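# Load two AA batteries into a remote control

## Task

Seat both AA cells in the remote's open battery compartment, each with correct polarity and pressed fully home against its spring contact. The remote itself may be repositioned. The result only counts if the batteries stay put without the robot holding them. Anything the robot is still touching at the end must not drop by more than about a fingernail's width once released, or the task fails.

## Robot and tools

ROBOT. Two 7-joint xArm7-style arms, left_arm and right_arm, each with a parallel two-finger gripper and a wrist camera. Their root links sit in the scene frame at left_arm (+0.058, +0.429, 0) m, quat_wxyz (+1.000, 0, 0, -0.021), and right_arm (-0.035, -0.320, 0) m, quat_wxyz (+0.997, 0, 0, -0.076).

SCENE FRAME. Origin on the table surface midway between the arms; +z up, +x away from the robot over the table, +y toward left_arm. The words left and right are arm names only and say nothing about image sides.

execute_actions. Argument actions is a list holding zero or one entry. An empty list sends nothing and returns the state plus camera pictures. A motion entry is {"rows": [...], "steps": n}: 1 to 15 rows, n from 4 to 15 (15 if omitted), each step lasting 1/30 s. Each row is used for one step; if rows run out, the final row repeats. A wait entry is {"steps": n} with n up to 300 and no rows; it commands nothing. Optional pictures: true adds images to any result.

ROW LAYOUT. One flat list of 16 numbers covering both arms, always all 16 even if one arm stays still: left_arm joints 1 to 7, left opening, then right_arm joints 1 to 7, right opening. Joint values are absolute target angles in radians in each arm's own joint space (the same numbers the Joint positions line prints), not offsets. Order and ranges: waist -6.283 to 6.283, shoulder -2.059 to 2.094, upper arm roll -6.283 to 6.283, elbow -0.192 to 3.927, forearm roll -6.283 to 6.283, wrist pitch -1.693 to 3.142, wrist roll -6.283 to 6.283. The true ends may differ by up to 0.010 rad. A call is rejected (nothing sent) if any target exceeds a range end by over 0.010 rad and is also beyond that joint's last reported angle. Targets beyond the real end are clipped to it, and the result then notes "joint sent to its limit" (possibly about an earlier, still-running action); silence does not prove there is more room. Opening is an absolute command from -1 (closed) to +1 (fully open).

MOTION LIMITS. Joint targets move at most 3.14 rad/s, with a 0.16 s ramp from rest; all joints of an arm are slowed together so they finish at the same moment. Each step, a joint's sent target stays within 0.623 rad of its measured angle, and if the targets would shift the gripper more than 70 mm from where it is, the whole arm's targets are pulled back proportionally. Large moves therefore take several calls.

TIMING. Each result is captured 4 steps before its action finishes; those last steps play out while you compose the next call, which begins only afterwards. The simulation keeps running while you think. Arms keep heading for the last row sent until they have essentially stopped moving or a step is HELD; after that only a new action moves them further. Fingers already opening or closing continue.

RESULTS. The state line gives, for each arm, end_effector_position (m) and end_effector_quat_wxyz in the scene frame, plus linear (m/s) and angular (rad/s) velocities; reported positions can be off, more so at long reach. Joint positions and Joint velocities give per arm the seven joints (rad, rad/s) then the finger-pad gap (m, m/s; 0.084 m fully open). grip_measured is the actual opening on the -1..+1 command scale. Joint torques follow the same joint order, include gravity and drive effort, and carry per-arm offset, scale and noise. "joint command not followed" means the clearance check altered or blocked some joint targets; the rest of the row still ran. HELD marks steps where your row was partly or wholly not sent. TORQUE FAULT: a joint hit its load limit, so that arm backed off, paused 10 seconds and dropped the rest of the call. MOTOR HOT appears from 65 °C; at 80 °C an OVER-TEMPERATURE FAULT brakes the arm until it cools.

GRIPPER. Fingers point along the gripper's +z axis and close along its y axis. end_effector_position is the point between the pads when closed, roughly 2 cm short of the fingertips; closing pushes the tips about 10 mm further along +z. To hold something, command an opening well under grip_measured; the lower it is, the harder the squeeze (about 24 N per pad for objects up to about 6 cm wide). Fast closing can overpress. Echoing grip_measured back gives a mild hold that weakens for wider parts.

LOAD LIMITS (N m): waist 47, shoulder 47, upper arm roll 28.2, elbow 28.2, forearm roll 28.2, wrist pitch 18.8, wrist roll 18.8; a carried object adds to them.

CAMERAS. cam_head_left, cam_head_right, cam_left_wrist, cam_right_wrist, each 504x504, in that order. Calibration (K, distortion, T_world_to_cam) is supplied; actual poses can be slightly off, and wrist camera poses derive from reported joints.

zoom_image: camera (one of the four names) and region [x0, y0, x1, y1] in pixels of that camera's latest image, top-left origin, at most 504 by 504. Moves nothing.

read_manual: optional section, only "licences"; returns URDF licence text. Moves nothing.

finished_scene: scene = the current scene's number. Replying without any tool call ends the run.

AVOID. Pushing anything off the table; dropping or slamming batteries or the remote; pressing hard into the table or objects (torque faults); arms touching or shoving each other; holding loads for long (heat). Brief external tugs on held parts or pushes on loose objects may occur, so grip firmly. Finish with the grippers clear of the remote so nothing settles after release.

Each tool is called after "Call:" as name([rows], argument=value, ...), one row to a line, values as JSON.

## Session

Call:
execute_actions(actions=[])

Scene clock: 0.00 s of 5800.00 s.
left_arm: end_effector_position=(+0.5771, +0.5255, +0.1687) grip_measured=+1.00 end_effector_quat_wxyz=(+0.105, -0.281, +0.892, -0.339) end_effector_velocity=(-0.000, +0.001, -0.000) end_effector_angular_velocity=(-0.001, +0.001, +0.002) | right_arm: end_effector_position=(+0.3580, -0.3814, +0.2469) grip_measured=+1.00 end_effector_quat_wxyz=(-0.001, +0.997, -0.078, -0.004) end_effector_velocity=(+0.000, +0.000, +0.000) end_effector_angular_velocity=(+0.000, -0.001, +0.000)
Joint positions: left_arm=[ 0.005  0.229  0.503  1.068 -1.023  1.035 -2.669  0.084] | right_arm=[-0.002 -0.248 -0.001  0.914  0.001  1.17  -0.001  0.084]
Joint velocities: left_arm=[ 0.001 -0.     0.    -0.001 -0.     0.    -0.    -0.   ] | right_arm=[ 0.001 -0.    -0.     0.     0.     0.     0.    -0.   ]
Joint torques (N m, as the arm reports them, + toward a larger angle): no reading
Motor temperatures (°C, as the motors report them): left_arm=[35 35 39 35 40 35 39] | right_arm=[36 38 38 39 40 40 42]
camera_calibration (this result's frames):
cam_left_wrist: T_world_to_cam=[[-0.437969, 0.610862, -0.659569, 0.0740551], [0.820852, 0.570908, -0.0163171, -0.700636], [0.366586, -0.548555, -0.751467, 0.334131], [0, 0, 0, 1]] pos_world=[0.485064, 0.53805, 0.288501]
cam_right_wrist: T_world_to_cam=[[-0.169871, -0.985366, 0.0140633, -0.288118], [-0.985462, 0.169812, -0.0052456, 0.485869], [0.00278071, -0.0147499, -0.999887, 0.373283], [0, 0, 0, 1]] pos_world=[0.428825, -0.360902, 0.379841]

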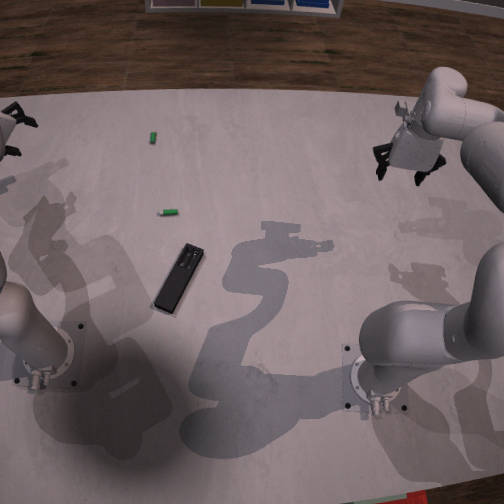

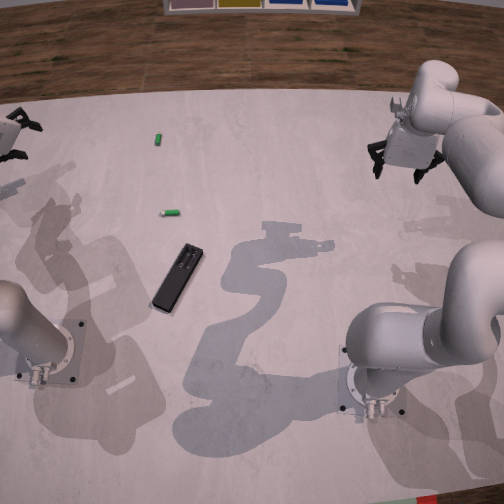

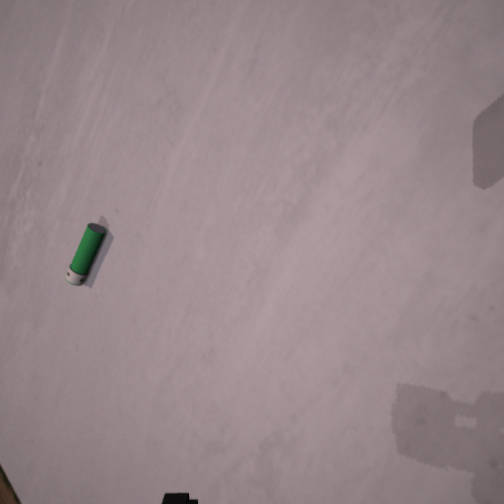

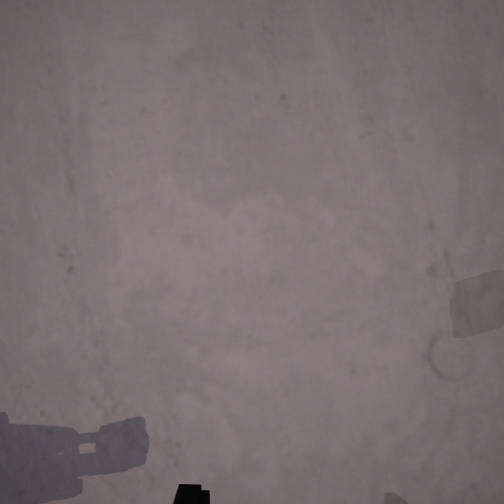

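Call:
execute_actions([
  {"rows":[[-0.3,0.5,0,1.6,0,1.1,-0.292,0,1.274,-0.2,0,0.914,0,1.114,-1.562,1]],"steps":15},
])

Call:
execute_actions([
  {"rows":[[-0.3,0.6,0,1.75,0,1.15,-0.292,0,1.274,-0.1,0,0.95,0,1.05,-1.562,1],[-0.3,0.7,0,1.87,0,1.17,-0.292,0,1.274,-0.02,0,1.0,0,1.02,-1.562,1],[-0.3014,0.8,0,2.0,0,1.2,-0.292,0,1.274,0.06,0,1.05,0,0.99,-1.562,1],[-0.3014,0.8,0,2.0,0,1.2,-0.292,0,1.274,0.12,0,1.085,0,0.965,-1.562,1],[-0.3014,0.88,0,2.1,0,1.22,-0.292,0,1.274,0.18,0,1.12,0,0.94,-1.562,1],[-0.3014,0.94,0,2.17,0,1.23,-0.292,0,1.274,0.23,0,1.145,0,0.915,-1.562,1],[-0.3014,0.99,0,2.23,0,1.24,-0.292,0,1.274,0.27,0,1.165,0,0.895,-1.562,1],[-0.3014,1.02,0,2.27,0,1.25,-0.292,0,1.274,0.29,0,1.175,0,0.885,-1.562,1],[-0.3014,1.04,0,2.30,0,1.26,-0.292,0,1.274,0.3046,0,1.1824,0,0.8778,-1.562,1],[-0.3014,1.0459,0,2.3176,0,1.2717,-0.292,0,1.274,0.3046,0,1.1824,0,0.8778,-1.562,1]],"steps":15},
])

Call:
execute_actions([
  {"steps":10},
], pictures=true)

Scene clock: 2.97 s of 5800.00 s.
left_arm: end_effector_position=(+0.6134, +0.3708, +0.1620) grip_measured=-0.01 end_effector_quat_wxyz=(+0.072, +0.170, +0.955, -0.233) end_effector_velocity=(+0.029, -0.498, -0.041) end_effector_angular_velocity=(+1.118, -0.768, -3.446) | right_arm: end_effector_position=(+0.3585, -0.2269, +0.2392) grip_measured=+1.00 end_effector_quat_wxyz=(-0.000, +0.952, +0.305, -0.002) end_effector_velocity=(-0.114, +0.546, -0.020) end_effector_angular_velocity=(+0.001, -0.005, +2.709)
Joint positions: left_arm=[-0.131  0.351  0.277  1.308 -0.685  1.064 -2.33   0.044] | right_arm=[ 0.384 -0.223  0.     0.915  0.     1.142 -0.388  0.084]
Joint velocities: left_arm=[-0.474  0.407 -0.779  0.798  1.469  0.101  1.467  0.   ] | right_arm=[ 1.352  0.06   0.028 -0.002  0.001 -0.067 -1.331 -0.   ]
Joint torques (N m, as the arm reports them, + toward a larger angle): left_arm=[ -2.53 -19.76   1.95  10.32   1.21  -0.37   0.55] | right_arm=[ -0.13 -13.49  -0.74  11.82   0.52  -1.5   -0.33]
Motor temperatures (°C, as the motors report them): left_arm=[36 35 40 35 40 35 39] | right_arm=[36 39 38 39 40 40 42]
Steps of this call (steps 1 to 78: nothing new was sent; steps 79 to 89: the first 11 steps of this action). Readings (joint positions):
79: left_arm=[0.005 0.229 0.503 1.068 -1.022 1.035 -2.668] | right_arm=[-0.001 -0.248 -0.001 0.914 0.001 1.170 -0.001]
80: left_arm=[0.003 0.232 0.500 1.073 -1.015 1.035 -2.660] | right_arm=[0.005 -0.247 -0.003 0.915 0.001 1.169 -0.009]
82: left_arm=[-0.017 0.256 0.467 1.119 -0.958 1.039 -2.603] | right_arm=[0.064 -0.243 -0.011 0.915 0.000 1.163 -0.073]
86: left_arm=[-0.085 0.311 0.353 1.228 -0.817 1.054 -2.463] | right_arm=[0.250 -0.230 -0.000 0.914 0.001 1.149 -0.254]
89: the state above

Scene clock: 3.47 s of 5800.00 s.
left_arm: end_effector_position=(+0.6996, +0.2096, +0.1142) grip_measured=-0.01 end_effector_quat_wxyz=(+0.010, +0.909, +0.416, -0.014) end_effector_velocity=(+0.191, -0.141, -0.269) end_effector_angular_velocity=(+0.251, -0.106, -3.443) | right_arm: end_effector_position=(+0.2786, +0.0230, +0.1937) grip_measured=+1.00 end_effector_quat_wxyz=(-0.000, +0.583, +0.812, +0.000) end_effector_velocity=(-0.163, +0.437, -0.206) end_effector_angular_velocity=(-0.017, +0.014, +2.443)
Joint positions: left_arm=[-0.288  0.862  0.022  2.063 -0.055  1.208 -1.155  0.044] | right_arm=[ 0.981  0.015  0.001  1.032  0.     1.017 -1.067  0.084]
Joint velocities: left_arm=[-0.094  1.521 -0.157  1.897  0.429  0.454  3.047 -0.   ] | right_arm=[ 0.904  0.924 -0.011  0.465 -0.002 -0.436 -1.549 -0.   ]
Joint torques (N m, as the arm reports them, + toward a larger angle): left_arm=[  0.21 -33.89   0.78  11.02  -0.02  -0.83   0.39] | right_arm=[  0.94 -17.     0.54  11.2    0.54  -1.56  -0.43]
Motor temperatures (°C, as the motors report them): left_arm=[36 35 40 36 40 35 39] | right_arm=[36 39 38 39 40 40 42]
Steps of this call (steps 1 to 4: the last 4 steps of your previous action; steps 5 to 15: the first 11 steps of this action). Readings (joint positions):
5: left_arm=[-0.211 0.421 0.147 1.444 -0.381 1.081 -2.013] | right_arm=[0.608 -0.215 0.001 0.914 0.000 1.132 -0.611]
6: left_arm=[-0.226 0.436 0.122 1.473 -0.320 1.085 -1.932] | right_arm=[0.652 -0.213 0.001 0.915 0.000 1.130 -0.655]
8: left_arm=[-0.251 0.489 0.082 1.569 -0.224 1.104 -1.772] | right_arm=[0.738 -0.187 0.001 0.929 0.000 1.113 -0.740]
12: left_arm=[-0.277 0.694 0.040 1.856 -0.107 1.162 -1.441] | right_arm=[0.887 -0.079 0.001 0.985 0.000 1.062 -0.918]
15: the state above

Scene clock: 3.80 s of 5800.00 s.
left_arm: end_effector_position=(+0.7232, +0.1919, +0.0922) grip_measured=-0.01 end_effector_quat_wxyz=(+0.000, +1.000, -0.014, +0.001) end_effector_velocity=(-0.000, -0.009, -0.014) end_effector_angular_velocity=(+0.010, +0.010, -0.515) | right_arm: end_effector_position=(+0.1952, +0.1500, +0.1220) grip_measured=+1.00 end_effector_quat_wxyz=(-0.001, +0.242, +0.970, -0.002) end_effector_velocity=(-0.244, +0.165, -0.145) end_effector_angular_velocity=(-0.074, +0.081, +1.137)
Joint positions: left_arm=[-0.3    1.041  0.001  2.315 -0.001  1.271 -0.313  0.044] | right_arm=[ 1.263  0.294  0.004  1.174  0.     0.885 -1.538  0.084]
Joint velocities: left_arm=[-0.009  0.056 -0.011  0.065  0.015  0.022  0.496 -0.   ] | right_arm=[ 0.434  0.408  0.117  0.144  0.003 -0.161 -0.593 -0.   ]
Joint torques (N m, as the arm reports them, + toward a larger angle): left_arm=[ -1.03 -28.94   0.08  10.99   0.79  -0.81  -1.16] | right_arm=[-20.55 -33.5  -11.31  11.73   0.35  -1.03   0.66]
Motor temperatures (°C, as the motors report them): left_arm=[36 35 40 36 40 35 39] | right_arm=[36 39 38 39 40 40 42]
Kept back: nothing.
Steps of this call (steps 1 to 4: the last 4 steps of your previous action; steps 5 to 10: the robot went on to your last target). Readings (joint positions):
1: left_arm=[-0.291 0.909 0.017 2.121 -0.041 1.223 -1.052] | right_arm=[1.012 0.046 0.000 1.048 0.000 1.003 -1.119]
2: left_arm=[-0.294 0.946 0.013 2.169 -0.031 1.235 -0.948] | right_arm=[1.042 0.076 -0.000 1.064 0.000 0.988 -1.171]
4: left_arm=[-0.297 0.995 0.007 2.235 -0.017 1.252 -0.739] | right_arm=[1.101 0.135 -0.000 1.094 0.000 0.960 -1.272]
8: left_arm=[-0.300 1.034 0.002 2.304 -0.003 1.268 -0.384] | right_arm=[1.218 0.250 -0.000 1.154 0.000 0.904 -1.468]
10: the state above
camera_calibration (this result's frames):
cam_left_wrist: T_world_to_cam=[[-0.0202489, -0.999779, 0.0056163, 0.237035], [-0.999704, 0.0201709, -0.0136085, 0.790691], [0.0134922, -0.00589019, -0.999892, 0.214225], [0, 0, 0, 1]] pos_world=[0.792366, 0.222295, 0.223631]
cam_right_wrist: T_world_to_cam=[[0.48397, 0.875018, 0.0108195, -0.196647], [0.875056, -0.483816, -0.0141432, -0.0295707], [-0.00714097, 0.0163125, -0.999841, 0.253971], [0, 0, 0, 1]] pos_world=[0.122861, 0.15362, 0.25564]

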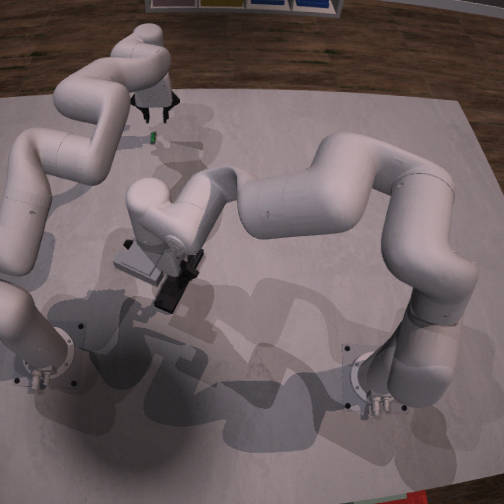

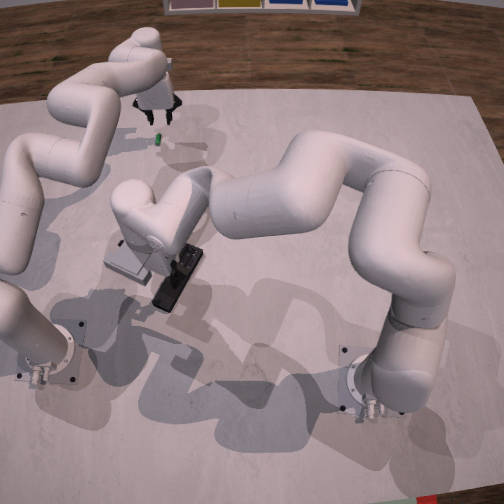

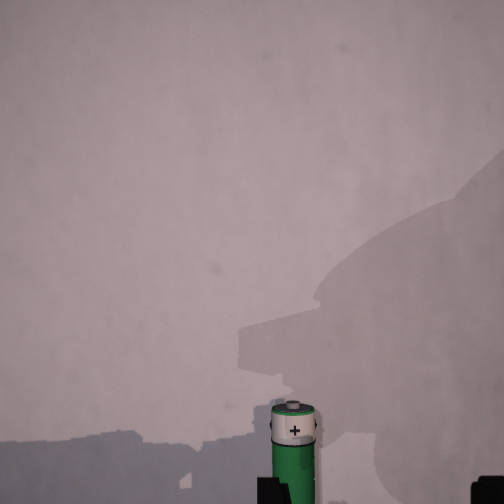

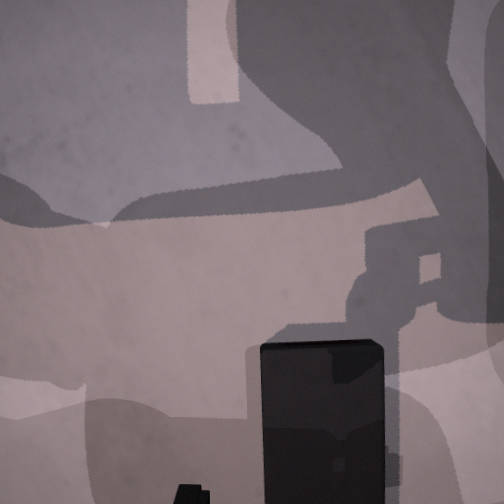

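Call:
execute_actions(actions=[])

Scene clock: 4.80 s of 5800.00 s.
left_arm: end_effector_position=(+0.7226, +0.1910, +0.0901) grip_measured=-0.01 end_effector_quat_wxyz=(+0.000, +1.000, -0.026, +0.000) end_effector_velocity=(+0.000, -0.000, +0.000) end_effector_angular_velocity=(-0.000, -0.000, -0.001) | right_arm: end_effector_position=(+0.1935, +0.1546, +0.1201) grip_measured=+1.00 end_effector_quat_wxyz=(+0.000, +0.227, +0.974, +0.000) end_effector_velocity=(+0.000, -0.000, +0.000) end_effector_angular_velocity=(-0.001, -0.001, +0.001)
Joint positions: left_arm=[-0.301  1.046  0.     2.318 -0.     1.272 -0.292  0.044] | right_arm=[ 1.274  0.305 -0.     1.182 -0.     0.878 -1.562  0.084]
Joint velocities: left_arm=[ 0.    -0.    -0.     0.001 -0.     0.     0.001 -0.   ] | right_arm=[-0.    -0.     0.    -0.    -0.001  0.    -0.     0.   ]
Joint torques (N m, as the arm reports them, + toward a larger angle): left_arm=[ -2.05 -28.86  -0.05  11.71   0.57  -0.96   0.14] | right_arm=[  0.58 -21.84  -0.48  11.19   0.44  -1.65  -0.33]
Motor temperatures (°C, as the motors report them): left_arm=[36 35 40 36 40 35 39] | right_arm=[36 39 38 39 40 40 42]
Kept back: nothing.
Steps of this call (steps 1 to 30: the robot went on to your last target). Readings (joint positions):
1: left_arm=[-0.301 1.043 0.001 2.316 -0.001 1.271 -0.301] | right_arm=[1.273 0.303 0.008 1.177 0.000 0.881 -1.551]
2: left_arm=[-0.301 1.043 0.001 2.317 -0.000 1.271 -0.297] | right_arm=[1.277 0.306 0.008 1.178 0.000 0.880 -1.557]
4: left_arm=[-0.301 1.044 0.000 2.317 -0.000 1.272 -0.294] | right_arm=[1.274 0.304 0.001 1.181 0.000 0.878 -1.561]
8: left_arm=[-0.301 1.045 0.000 2.317 -0.000 1.272 -0.293] | right_arm=[1.271 0.302 -0.004 1.183 -0.000 0.878 -1.562]
30: the state above
All arms were judged still, so your last target was given up. Only a new action makes them travel on or press farther. Fingers that are still opening or closing keep moving.
camera_calibration (this result's frames):
cam_left_wrist: T_world_to_cam=[[-0.042578, -0.999082, 0.00471094, 0.252275], [-0.999037, 0.0425251, -0.0108167, 0.785023], [0.0106065, -0.00516696, -0.99993, 0.214045], [0, 0, 0, 1]] pos_world=[0.792738, 0.219766, 0.221333]
cam_right_wrist: T_world_to_cam=[[0.456149, 0.889775, 0.0150946, -0.197279], [0.889891, -0.455986, -0.0130799, -0.033141], [-0.00475523, 0.019399, -0.999801, 0.25103], [0, 0, 0, 1]] pos_world=[0.120674, 0.155553, 0.253524]

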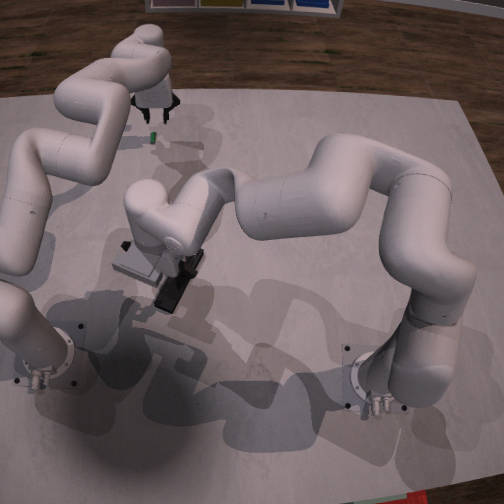

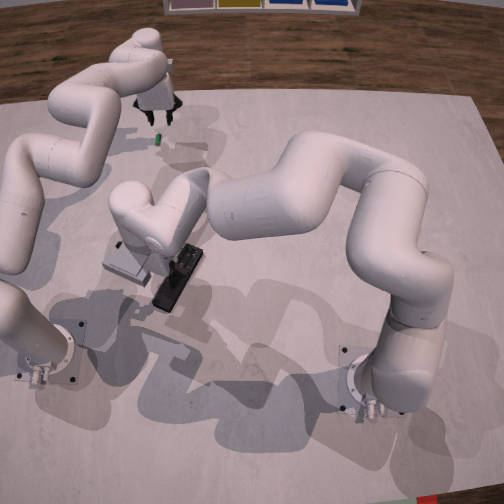

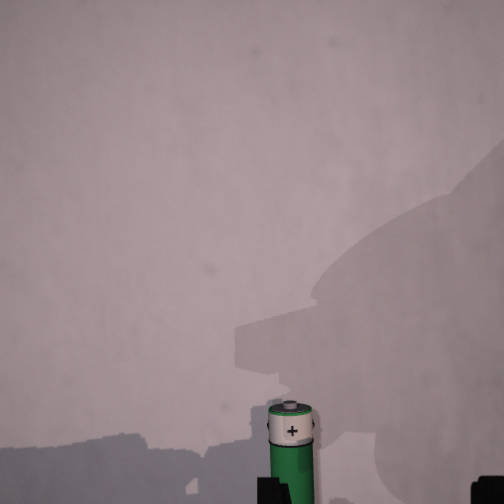

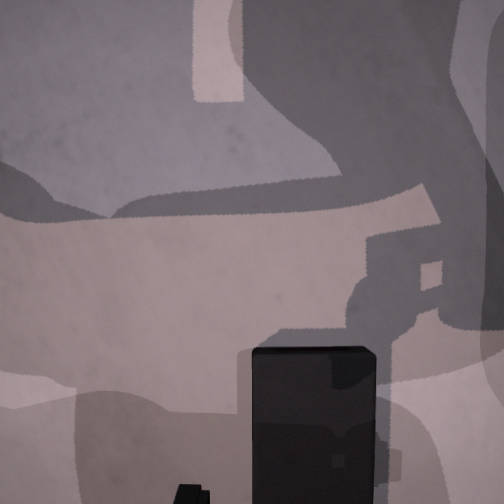

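Call:
execute_actions([
  {"rows":[[-0.28,1.0,0,2.22,0,1.22,-0.273,0.4,1.265,0.34,0,1.14,0,0.80,-1.5715,1],[-0.28,0.9811,0,2.2014,0,1.2203,-0.273,0.4,1.265,0.3703,0,1.114,0,0.7437,-1.5715,1]],"steps":15},
], pictures=true)

Scene clock: 6.80 s of 5800.00 s.
left_arm: end_effector_position=(+0.7194, +0.2082, +0.0910) grip_measured=+0.39 end_effector_quat_wxyz=(+0.000, +1.000, -0.024, +0.001) end_effector_velocity=(-0.021, -0.034, -0.021) end_effector_angular_velocity=(-0.012, +0.045, -0.051) | right_arm: end_effector_position=(+0.1947, +0.1466, +0.0704) grip_measured=+1.00 end_effector_quat_wxyz=(+0.000, +0.227, +0.974, +0.000) end_effector_velocity=(+0.016, +0.044, +0.056) end_effector_angular_velocity=(+0.132, -0.062, +0.008)
Joint positions: left_arm=[-0.28   0.98  -0.     2.202  0.     1.22  -0.273  0.061] | right_arm=[ 1.265  0.37   0.     1.115  0.     0.744 -1.571  0.084]
Joint velocities: left_arm=[-0.033  0.02  -0.029 -0.018 -0.001  0.001  0.002 -0.   ] | right_arm=[ 0.004 -0.058  0.006  0.067  0.    -0.022  0.001  0.   ]
Joint torques (N m, as the arm reports them, + toward a larger angle): left_arm=[ -0.79 -28.59   0.44  11.87   0.93  -0.87   0.23] | right_arm=[ -0.16 -19.58  -0.95   9.43   0.42  -1.09  -0.33]
Motor temperatures (°C, as the motors report them): left_arm=[36 35 40 36 40 35 39] | right_arm=[36 39 38 40 40 40 42]
Steps of this call (steps 1 to 49: nothing new was sent; steps 50 to 60: the first 11 steps of this action). Readings (joint positions):
50: left_arm=[-0.301 1.046 -0.000 2.317 0.000 1.271 -0.292] | right_arm=[1.274 0.305 0.000 1.182 -0.000 0.877 -1.562]
51: left_arm=[-0.300 1.043 -0.000 2.310 -0.000 1.267 -0.290] | right_arm=[1.273 0.307 0.000 1.180 0.000 0.869 -1.563]
53: left_arm=[-0.292 1.014 -0.002 2.254 -0.000 1.241 -0.281] | right_arm=[1.269 0.330 0.001 1.155 0.000 0.808 -1.568]
57: left_arm=[-0.277 0.980 0.003 2.203 0.000 1.221 -0.273] | right_arm=[1.264 0.377 -0.001 1.106 -0.000 0.749 -1.571]
60: the state above
camera_calibration (this result's frames):
cam_left_wrist: T_world_to_cam=[[-0.0398706, -0.999191, 0.00523192, 0.267313], [-0.999129, 0.0398024, -0.0125427, 0.781977], [0.0123243, -0.00572745, -0.999908, 0.213949], [0, 0, 0, 1]] pos_world=[0.789317, 0.237198, 0.222339]
cam_right_wrist: T_world_to_cam=[[0.455451, 0.89012, 0.0158053, -0.189879], [0.890249, -0.455283, -0.0131722, -0.038625], [-0.00452892, 0.0200699, -0.999788, 0.201312], [0, 0, 0, 1]] pos_world=[0.121778, 0.14739, 0.203762]

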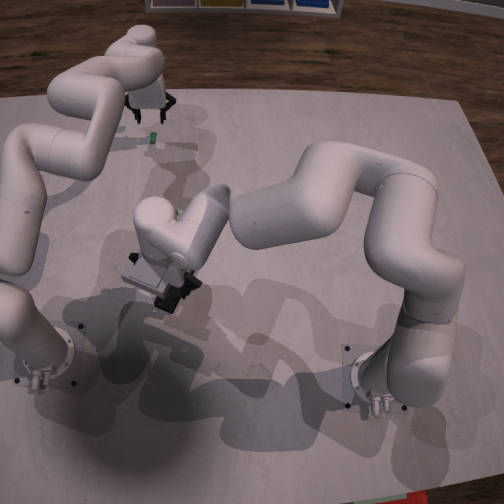

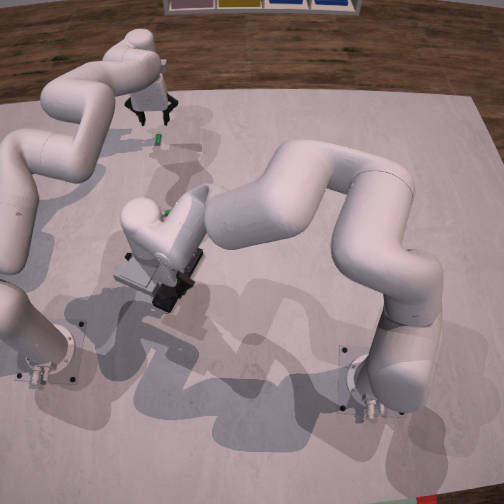

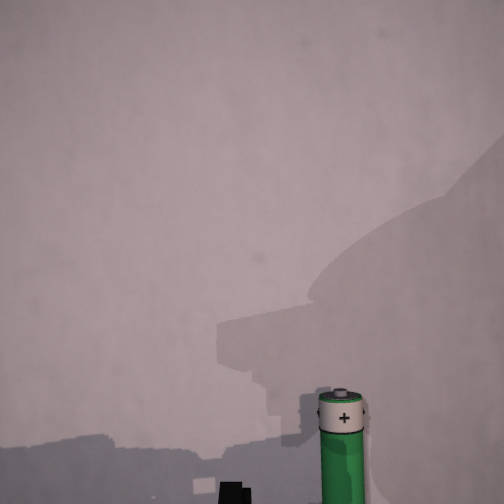

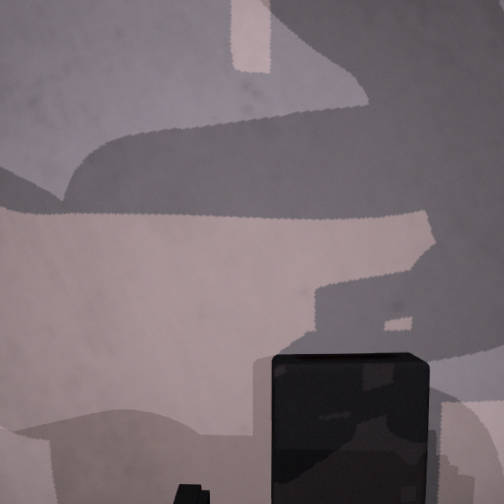

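Call:
execute_actions([
  {"rows":[[-0.28,0.995,0,2.192,0,1.197,-0.273,0.4,1.265,0.39,0,1.111,0,0.721,-1.5715,1],[-0.28,1.01,0,2.183,0,1.173,-0.273,0.4,1.265,0.41,0,1.108,0,0.698,-1.5715,1],[-0.28,1.025,0,2.174,0,1.149,-0.273,0.4,1.265,0.43,0,1.105,0,0.675,-1.5715,1],[-0.28,1.04,0,2.164,0,1.124,-0.273,0.4,1.265,0.445,0,1.1025,0,0.6575,-1.5715,1],[-0.28,1.05,0,2.158,0,1.108,-0.273,0.4,1.265,0.453,0,1.101,0,0.648,-1.5715,1],[-0.28,1.0586,0,2.1526,0,1.094,-0.273,0.4,1.265,0.4587,0,1.1004,0,0.6417,-1.5715,1],[-0.28,1.0586,0,2.1526,0,1.094,-0.273,0.4,1.265,0.4587,0,1.1004,0,0.6417,-1.5715,1],[-0.28,1.0586,0,2.1526,0,1.094,-0.273,0.4,1.265,0.4587,0,1.1004,0,0.6417,-1.5715,1],[-0.28,1.0586,0,2.1526,0,1.094,-0.273,0.4,1.265,0.4587,0,1.1004,0,0.6417,-1.5715,1],[-0.28,1.0586,0,2.1526,0,1.094,-0.273,0.1,1.265,0.4587,0,1.1004,0,0.6417,-1.5715,0.7],[-0.28,1.0586,0,2.1526,0,1.094,-0.273,-0.2,1.265,0.4587,0,1.1004,0,0.6417,-1.5715,0.5],[-0.28,1.0586,0,2.1526,0,1.094,-0.273,-0.5,1.265,0.4587,0,1.1004,0,0.6417,-1.5715,0.3],[-0.28,1.0586,0,2.1526,0,1.094,-0.273,-0.6,1.265,0.4587,0,1.1004,0,0.6417,-1.5715,0.2]],"steps":15},
])

Call:
execute_actions([
  {"rows":[[-0.28,1.0586,0,2.1526,0,1.094,-0.273,-0.7,1.265,0.4587,0,1.1004,0,0.6417,-1.5715,0.1],[-0.28,1.0586,0,2.1526,0,1.094,-0.273,-0.8,1.265,0.4587,0,1.1004,0,0.6417,-1.5715,0],[-0.28,1.0586,0,2.1526,0,1.094,-0.273,-0.9,1.265,0.4587,0,1.1004,0,0.6417,-1.5715,-0.1],[-0.28,1.0586,0,2.1526,0,1.094,-0.273,-1,1.265,0.4587,0,1.1004,0,0.6417,-1.5715,-0.15]],"steps":12},
], pictures=true)

Scene clock: 7.57 s of 5800.00 s.
left_arm: end_effector_position=(+0.7194, +0.2085, +0.0258) grip_measured=+0.13 end_effector_quat_wxyz=(-0.000, +1.000, -0.024, +0.000) end_effector_velocity=(-0.001, -0.006, -0.002) end_effector_angular_velocity=(-0.007, -0.005, -0.006) | right_arm: end_effector_position=(+0.1941, +0.1453, +0.0259) grip_measured=+0.77 end_effector_quat_wxyz=(-0.000, +0.227, +0.974, -0.002) end_effector_velocity=(+0.022, +0.042, +0.048) end_effector_angular_velocity=(+0.121, -0.060, -0.003)
Joint positions: left_arm=[-0.28   1.058  0.     2.154  0.     1.095 -0.273  0.049] | right_arm=[ 1.265  0.46   0.     1.099 -0.     0.642 -1.572  0.075]
Joint velocities: left_arm=[-0.004 -0.003 -0.006 -0.013  0.    -0.017 -0.001 -0.213] | right_arm=[-0.001 -0.05  -0.002  0.06   0.001 -0.025 -0.    -0.162]
Joint torques (N m, as the arm reports them, + toward a larger angle): left_arm=[ -2.61 -26.34  -0.25  10.41   0.62  -0.8    0.2 ] | right_arm=[  0.41 -21.56  -0.53   9.23   0.6   -1.45  -0.34]
Motor temperatures (°C, as the motors report them): left_arm=[36 35 40 36 40 35 39] | right_arm=[36 39 38 40 40 40 42]
Steps of this call (steps 1 to 4: the last 4 steps of your previous action; steps 5 to 12: the robot went on to your last target; steps 13 to 23: the first 11 steps of this action). Readings (joint positions):
13: left_arm=[-0.280 0.981 -0.000 2.201 -0.000 1.220 -0.273] | right_arm=[1.265 0.370 0.000 1.114 -0.000 0.743 -1.571]
14: left_arm=[-0.280 0.984 -0.000 2.200 -0.000 1.213 -0.273] | right_arm=[1.265 0.374 -0.000 1.114 0.000 0.736 -1.572]
16: left_arm=[-0.280 1.000 -0.000 2.191 0.000 1.177 -0.273] | right_arm=[1.265 0.402 -0.000 1.112 0.000 0.702 -1.571]
20: left_arm=[-0.280 1.059 0.000 2.150 -0.000 1.105 -0.273] | right_arm=[1.265 0.460 0.000 1.096 -0.000 0.648 -1.572]
23: the state above

Scene clock: 7.97 s of 5800.00 s.
left_arm: end_effector_position=(+0.7188, +0.2079, +0.0250) grip_measured=-0.69 end_effector_quat_wxyz=(+0.000, +1.000, -0.024, -0.000) end_effector_velocity=(+0.000, -0.001, +0.000) end_effector_angular_velocity=(+0.000, -0.001, -0.003) | right_arm: end_effector_position=(+0.1948, +0.1466, +0.0276) grip_measured=+0.09 end_effector_quat_wxyz=(+0.000, +0.227, +0.974, +0.001) end_effector_velocity=(+0.000, -0.000, -0.000) end_effector_angular_velocity=(-0.000, +0.000, -0.002)
Joint positions: left_arm=[-0.28   1.059 -0.     2.153 -0.     1.094 -0.273  0.014] | right_arm=[ 1.265  0.458 -0.     1.101 -0.     0.642 -1.571  0.048]
Joint velocities: left_arm=[-0.002  0.     0.     0.001  0.001  0.     0.001  0.   ] | right_arm=[-0.001  0.     0.    -0.     0.     0.     0.001  0.   ]
Joint torques (N m, as the arm reports them, + toward a larger angle): left_arm=[ -1.21 -27.85   0.33  10.79   0.68  -0.89   0.04] | right_arm=[  0.37 -21.46  -0.57   9.17   0.54  -1.56  -0.34]
Motor temperatures (°C, as the motors report them): left_arm=[36 35 40 36 40 35 39] | right_arm=[36 39 38 40 40 40 42]
Steps of this call (steps 1 to 4: the last 4 steps of your previous action; steps 5 to 12: the first 8 steps of this action). Readings (joint positions):
5: left_arm=[-0.280 1.059 -0.000 2.152 0.000 1.094 -0.273] | right_arm=[1.265 0.458 -0.000 1.101 0.000 0.642 -1.571]
6: left_arm=[-0.280 1.059 -0.000 2.152 -0.000 1.094 -0.273] | right_arm=[1.265 0.458 -0.000 1.101 0.000 0.642 -1.571]
8: left_arm=[-0.280 1.059 -0.000 2.152 -0.000 1.094 -0.273] | right_arm=[1.265 0.458 -0.000 1.101 0.000 0.642 -1.571]
12: the state above
camera_calibration (this result's frames):
cam_left_wrist: T_world_to_cam=[[-0.0404675, -0.999169, 0.0049157, 0.267781], [-0.999127, 0.0404138, -0.0105672, 0.78036], [0.0103598, -0.00533903, -0.999932, 0.149332], [0, 0, 0, 1]] pos_world=[0.788968, 0.236818, 0.156252]
cam_right_wrist: T_world_to_cam=[[0.455676, 0.889994, 0.0164311, -0.189342], [0.890136, -0.455507, -0.0130981, -0.0393003], [-0.00417271, 0.0205944, -0.999779, 0.158391], [0, 0, 0, 1]] pos_world=[0.121922, 0.147349, 0.160952]

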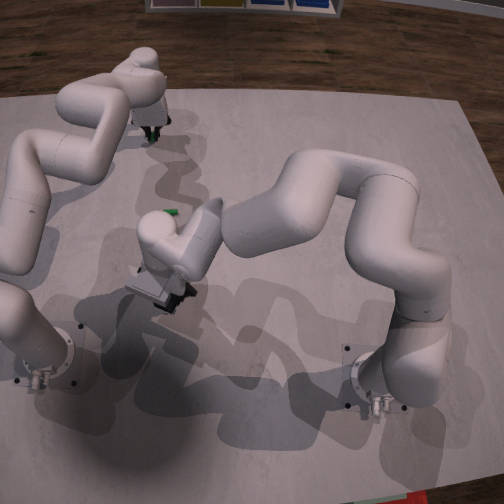

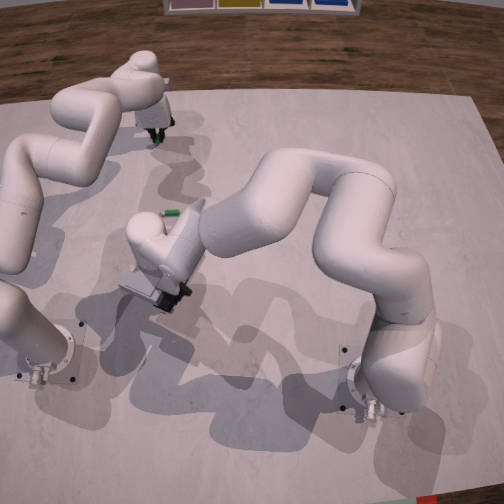

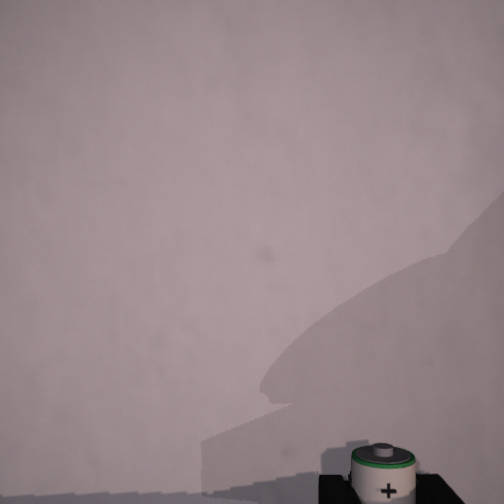

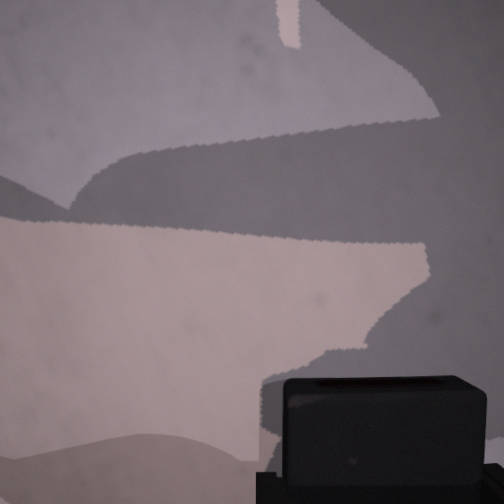

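Call:
execute_actions([
  {"rows":[[-0.28,1.05,0,2.158,0,1.108,-0.273,-1,1.265,0.445,0,1.103,0,0.658,-1.5715,-0.15],[-0.28,1.035,0,2.167,0,1.132,-0.273,-1,1.265,0.42,0,1.108,0,0.688,-1.5715,-0.15],[-0.28,1.015,0,2.18,0,1.165,-0.273,-1,1.265,0.39,0,1.114,0,0.724,-1.5715,-0.15],[-0.28,0.995,0,2.192,0,1.197,-0.273,-1,1.265,0.36,0,1.122,0,0.762,-1.5715,-0.15],[-0.28,0.9811,0,2.2014,0,1.2203,-0.273,-1,1.265,0.335,0,1.129,0,0.794,-1.5715,-0.15],[-0.28,0.9811,0,2.2014,0,1.2203,-0.273,-1,1.265,0.3162,0,1.134,0,0.8178,-1.5715,-0.15],[-0.28,0.9811,0,2.2014,0,1.2203,-0.273,-1,1.265,0.3162,0,1.134,0,0.8178,-1.5715,-0.15],[-0.28,0.9811,0,2.2014,0,1.2203,-0.273,-1,1.265,0.3162,0,1.134,0,0.8178,-1.5715,-0.15],[-0.28,0.9811,0,2.2014,0,1.2203,-0.273,-1,0.465,0.5024,0,1.4187,0,0.9163,1.712,-0.15]],"steps":15},
])

Call:
execute_actions([
  {"steps":30},
], pictures=true)

Scene clock: 9.67 s of 5800.00 s.
left_arm: end_effector_position=(+0.7229, +0.2068, +0.0994) grip_measured=-0.69 end_effector_quat_wxyz=(+0.003, +1.000, -0.024, +0.009) end_effector_velocity=(-0.059, +0.021, -0.131) end_effector_angular_velocity=(+0.085, +0.254, +0.001) | right_arm: end_effector_position=(+0.2056, +0.1487, +0.1035) grip_measured=+0.09 end_effector_quat_wxyz=(+0.000, +0.251, +0.968, +0.007) end_effector_velocity=(+0.300, -0.100, -0.085) end_effector_angular_velocity=(-0.117, +0.157, -1.574)
Joint positions: left_arm=[-0.28   0.973 -0.     2.209  0.     1.218 -0.273  0.014] | right_arm=[ 1.24   0.323  0.008  1.153  0.     0.816 -1.54   0.048]
Joint velocities: left_arm=[ 0.001  0.109  0.    -0.12   0.     0.039 -0.    -0.   ] | right_arm=[-0.815  0.386  0.211  0.333  0.005  0.12   0.955 -0.   ]
Joint torques (N m, as the arm reports them, + toward a larger angle): left_arm=[ -1.93 -23.35   0.04   9.5    0.6   -0.59   0.12] | right_arm=[-39.02 -15.75 -21.    11.97   0.06  -1.49   0.65]
Motor temperatures (°C, as the motors report them): left_arm=[36 35 40 37 40 35 39] | right_arm=[36 39 38 40 40 40 42]
Steps of this call (steps 1 to 4: the last 4 steps of your previous action; steps 5 to 15: the robot went on to your last target; steps 16 to 40: nothing new was sent; steps 41 to 51: the first 11 steps of this action). Readings (joint positions):
41: left_arm=[-0.280 1.058 0.000 2.153 0.000 1.094 -0.273] | right_arm=[1.265 0.458 -0.000 1.101 0.000 0.642 -1.571]
42: left_arm=[-0.280 1.057 0.000 2.153 0.000 1.100 -0.273] | right_arm=[1.265 0.455 0.000 1.101 -0.000 0.648 -1.572]
44: left_arm=[-0.280 1.043 0.000 2.160 0.000 1.133 -0.273] | right_arm=[1.265 0.431 0.000 1.100 0.000 0.686 -1.572]
48: left_arm=[-0.280 0.980 0.000 2.204 0.000 1.211 -0.273] | right_arm=[1.265 0.331 -0.000 1.131 0.000 0.796 -1.572]
51: the state above

Scene clock: 10.67 s of 5800.00 s.
left_arm: end_effector_position=(+0.7189, +0.2082, +0.0900) grip_measured=-0.69 end_effector_quat_wxyz=(-0.000, +1.000, -0.024, -0.000) end_effector_velocity=(-0.000, -0.001, +0.000) end_effector_angular_velocity=(+0.001, -0.001, -0.003) | right_arm: end_effector_position=(+0.5160, -0.1358, +0.0999) grip_measured=+0.09 end_effector_quat_wxyz=(-0.000, +0.998, -0.057, -0.000) end_effector_velocity=(+0.009, -0.010, +0.001) end_effector_angular_velocity=(+0.013, +0.004, -3.150)
Joint positions: left_arm=[-0.28   0.981  0.     2.201 -0.     1.22  -0.273  0.014] | right_arm=[0.474 0.501 0.001 1.416 0.    0.915 0.437 0.048]
Joint velocities: left_arm=[-0.002 -0.    -0.     0.     0.002 -0.    -0.    -0.   ] | right_arm=[-0.051  0.015  0.029  0.027  0.001  0.01   3.125 -0.   ]
Joint torques (N m, as the arm reports them, + toward a larger angle): left_arm=[ -2.13 -28.13   0.03  11.75   0.61  -0.93   0.13] | right_arm=[  1.48 -26.18  -1.14  11.62   0.46  -1.9   -0.15]
Motor temperatures (°C, as the motors report them): left_arm=[36 36 39 37 40 35 39] | right_arm=[36 39 38 40 40 40 42]
Kept back: nothing.
Steps of this call (steps 1 to 4: the last 4 steps of your previous action; steps 5 to 30: the robot went on to your last target). Readings (joint positions):
1: left_arm=[-0.280 0.977 -0.000 2.204 0.000 1.219 -0.273] | right_arm=[1.207 0.338 0.013 1.166 0.000 0.821 -1.503]
2: left_arm=[-0.280 0.981 0.000 2.200 -0.000 1.220 -0.273] | right_arm=[1.169 0.351 0.011 1.181 0.000 0.827 -1.466]
4: left_arm=[-0.280 0.986 0.000 2.196 -0.000 1.221 -0.273] | right_arm=[1.094 0.369 0.001 1.209 0.000 0.837 -1.397]
8: left_arm=[-0.280 0.982 0.000 2.201 -0.000 1.220 -0.273] | right_arm=[0.955 0.400 -0.000 1.255 0.000 0.855 -1.254]
30: the state above
camera_calibration (this result's frames):
cam_left_wrist: T_world_to_cam=[[-0.0401856, -0.999181, 0.00469612, 0.267534], [-0.999136, 0.0401332, -0.0107657, 0.781246], [0.0105684, -0.00512469, -0.999931, 0.214116], [0, 0, 0, 1]] pos_world=[0.78906, 0.237059, 0.221256]
cam_right_wrist: T_world_to_cam=[[-0.130212, -0.991378, 0.0146358, -0.0384878], [-0.99143, 0.130034, -0.0125578, 0.597488], [0.0105464, -0.0161456, -0.999814, 0.225305], [0, 0, 0, 1]] pos_world=[0.58498, -0.112212, 0.23333]

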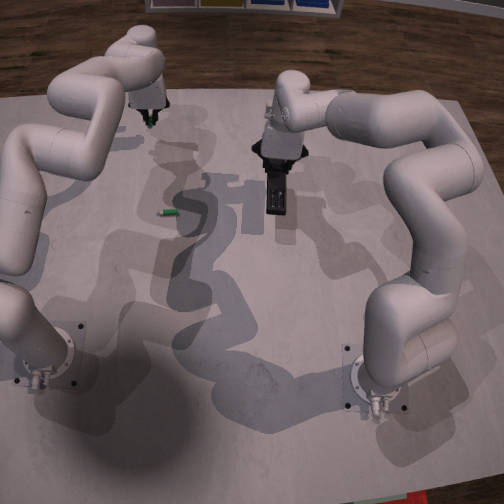

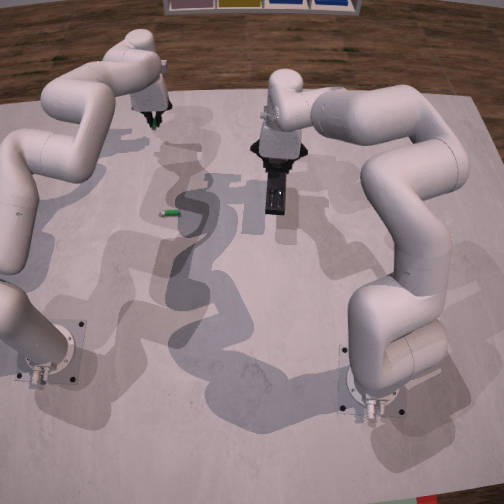

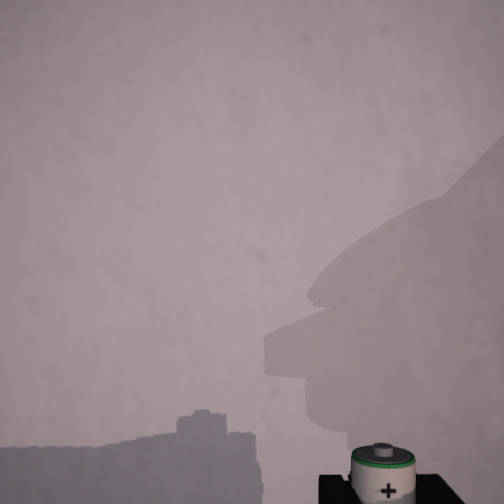

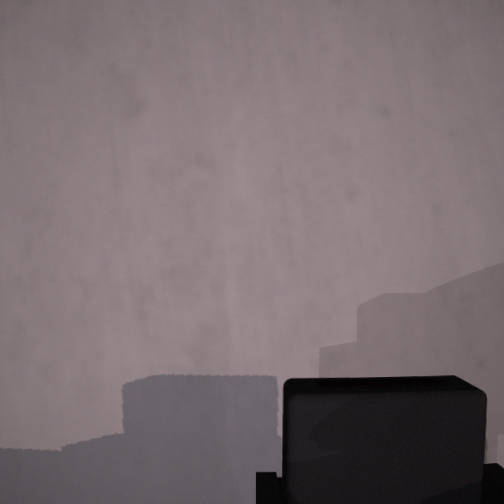

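Call:
execute_actions([
  {"rows":[[-0.4,0.85,0,1.95,0,1.1,0.0,-1,0.465,0.5024,0,1.4187,0,0.9163,1.712,-0.15]],"steps":15},
])

Call:
execute_actions([
  {"rows":[[-0.5,0.68,0,1.65,0,0.97,0.3,-1,0.465,0.525,0,1.412,0,0.887,1.712,-0.15],[-0.5,0.68,0,1.65,0,0.97,0.3,-1,0.465,0.55,0,1.405,0,0.855,1.712,-0.15],[-0.5,0.68,0,1.65,0,0.97,0.3,-1,0.465,0.575,0,1.399,0,0.824,1.712,-0.15],[-0.5,0.68,0,1.65,0,0.97,0.3,-1,0.465,0.595,0,1.394,0,0.799,1.712,-0.15],[-0.5,0.68,0,1.65,0,0.97,0.3,-1,0.465,0.61,0,1.391,0,0.781,1.712,-0.15],[-0.5,0.68,0,1.65,0,0.97,0.3,-1,0.465,0.62,0,1.389,0,0.769,1.712,-0.15],[-0.5,0.68,0,1.65,0,0.97,0.3,-1,0.465,0.625,0,1.388,0,0.763,1.712,-0.15],[-0.5,0.68,0,1.65,0,0.97,0.3,-1,0.465,0.628,0,1.388,0,0.760,1.712,-0.15],[-0.5,0.68,0,1.65,0,0.97,0.3,-1,0.465,0.628,0,1.388,0,0.760,1.712,-0.15],[-0.5,0.68,0,1.65,0,0.97,0.3,-1,0.465,0.628,0,1.388,0,0.760,1.712,-0.15],[-0.5,0.68,0,1.65,0,0.97,0.3,-1,0.465,0.628,0,1.388,0,0.760,1.712,-0.15],[-0.5,0.68,0,1.65,0,0.97,0.3,-1,0.465,0.628,0,1.388,0,0.760,1.712,-0.15],[-0.5,0.68,0,1.65,0,0.97,0.3,-1,0.465,0.628,0,1.388,0,0.760,1.712,-0.15]],"steps":15},
], pictures=true)

Scene clock: 11.50 s of 5800.00 s.
left_arm: end_effector_position=(+0.6592, +0.1299, +0.0842) grip_measured=-0.69 end_effector_quat_wxyz=(+0.004, +0.974, -0.226, -0.000) end_effector_velocity=(+0.073, +0.145, -0.007) end_effector_angular_velocity=(+0.106, -0.060, +0.161) | right_arm: end_effector_position=(+0.5184, -0.1410, +0.1000) grip_measured=+0.09 end_effector_quat_wxyz=(+0.000, +0.765, -0.644, -0.000) end_effector_velocity=(-0.000, +0.000, -0.000) end_effector_angular_velocity=(+0.000, +0.000, -0.002)
Joint positions: left_arm=[-0.41   0.849 -0.01   1.951 -0.001  1.101 -0.002  0.014] | right_arm=[ 0.465  0.502  0.     1.419 -0.     0.916  1.712  0.048]
Joint velocities: left_arm=[ 0.109  0.003  0.152 -0.016  0.008 -0.026  0.045 -0.   ] | right_arm=[ 0.001  0.001 -0.    -0.     0.    -0.001  0.001  0.   ]
Joint torques (N m, as the arm reports them, + toward a larger angle): left_arm=[ 10.86 -26.27   4.6   11.59   0.81  -0.63   0.  ] | right_arm=[  0.54 -25.53  -0.62  11.77   0.47  -1.82  -0.31]
Motor temperatures (°C, as the motors report them): left_arm=[36 36 40 37 40 35 39] | right_arm=[36 39 38 40 40 40 42]
Steps of this call (steps 1 to 14: the robot went on to your last target; steps 15 to 25: the first 11 steps of this action). Readings (joint positions):
15: left_arm=[-0.280 0.981 0.000 2.201 -0.000 1.220 -0.273] | right_arm=[0.465 0.502 0.000 1.419 0.000 0.916 1.704]
16: left_arm=[-0.282 0.978 0.001 2.195 0.000 1.216 -0.265] | right_arm=[0.465 0.502 0.000 1.419 -0.000 0.916 1.708]
18: left_arm=[-0.304 0.948 0.007 2.136 0.001 1.187 -0.199] | right_arm=[0.465 0.502 0.000 1.419 -0.000 0.916 1.711]
22: left_arm=[-0.397 0.859 -0.008 1.969 -0.000 1.111 -0.023] | right_arm=[0.465 0.502 0.000 1.419 -0.000 0.916 1.711]
25: the state above

Scene clock: 12.00 s of 5800.00 s.
left_arm: end_effector_position=(+0.5902, +0.0955, +0.0821) grip_measured=-0.69 end_effector_quat_wxyz=(+0.003, +0.910, -0.414, +0.001) end_effector_velocity=(+0.069, +0.113, -0.013) end_effector_angular_velocity=(+0.075, -0.048, +0.128) | right_arm: end_effector_position=(+0.5178, -0.1412, +0.0255) grip_measured=+0.09 end_effector_quat_wxyz=(+0.002, +0.765, -0.644, -0.001) end_effector_velocity=(+0.028, +0.008, +0.022) end_effector_angular_velocity=(+0.027, -0.085, -0.002)
Joint positions: left_arm=[-0.508  0.679 -0.01   1.652 -0.     0.971  0.298  0.014] | right_arm=[ 0.465  0.629  0.     1.387 -0.     0.762  1.712  0.048]
Joint velocities: left_arm=[ 0.078  0.01   0.136 -0.021  0.005 -0.033  0.053 -0.   ] | right_arm=[-0.001 -0.013 -0.001  0.032 -0.    -0.045  0.001  0.   ]
Joint torques (N m, as the arm reports them, + toward a larger angle): left_arm=[  8.99 -23.76   4.57  11.1    0.85  -0.89  -0.05] | right_arm=[  0.27 -27.11  -0.7   11.07   0.47  -1.58  -0.3 ]
Motor temperatures (°C, as the motors report them): left_arm=[36 36 40 37 40 35 39] | right_arm=[36 39 38 40 40 40 42]
Steps of this call (steps 1 to 4: the last 4 steps of your previous action; steps 5 to 15: the first 11 steps of this action). Readings (joint positions):
5: left_arm=[-0.395 0.851 0.006 1.950 0.000 1.100 0.000] | right_arm=[0.465 0.503 0.000 1.419 -0.000 0.916 1.712]
6: left_arm=[-0.397 0.847 0.005 1.943 0.000 1.096 0.008] | right_arm=[0.465 0.506 -0.000 1.418 -0.000 0.908 1.712]
8: left_arm=[-0.417 0.812 0.007 1.879 0.000 1.067 0.074] | right_arm=[0.465 0.535 -0.000 1.414 0.000 0.864 1.712]
12: left_arm=[-0.496 0.692 -0.007 1.675 -0.000 0.983 0.272] | right_arm=[0.465 0.620 0.000 1.384 -0.000 0.778 1.712]
15: the state above
camera_calibration (this result's frames):
cam_left_wrist: T_world_to_cam=[[-0.748506, -0.663047, 0.0103333, 0.53532], [-0.663125, 0.748369, -0.0144371, 0.391372], [0.00183938, -0.0176586, -0.999842, 0.213379], [0, 0, 0, 1]] pos_world=[0.659826, 0.0658196, 0.213464]
cam_right_wrist: T_world_to_cam=[[-0.987696, -0.155144, 0.01969, 0.519399], [-0.155428, 0.987751, -0.0137621, 0.287311], [-0.0173137, -0.0166532, -0.999711, 0.165098], [0, 0, 0, 1]] pos_world=[0.560523, -0.20046, 0.158778]

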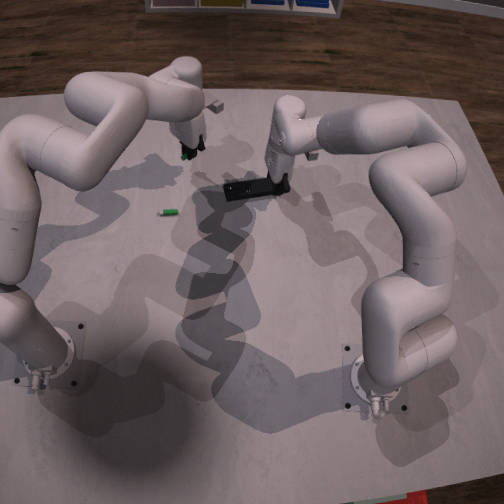

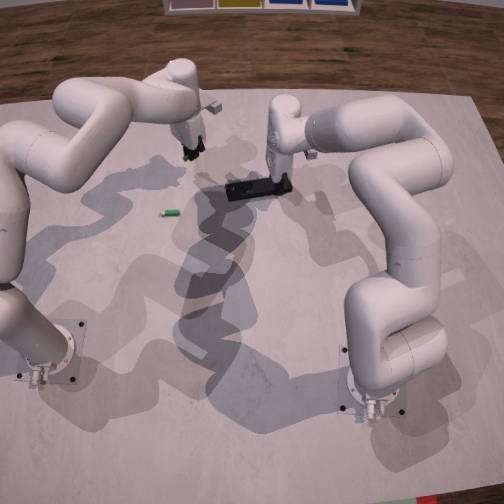

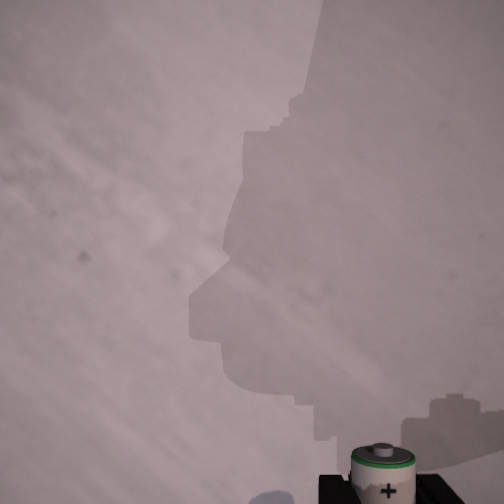

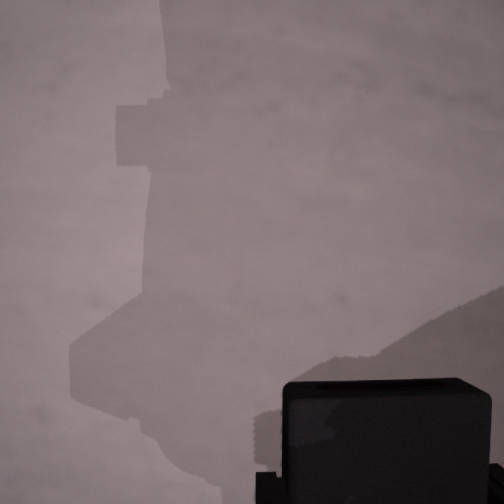

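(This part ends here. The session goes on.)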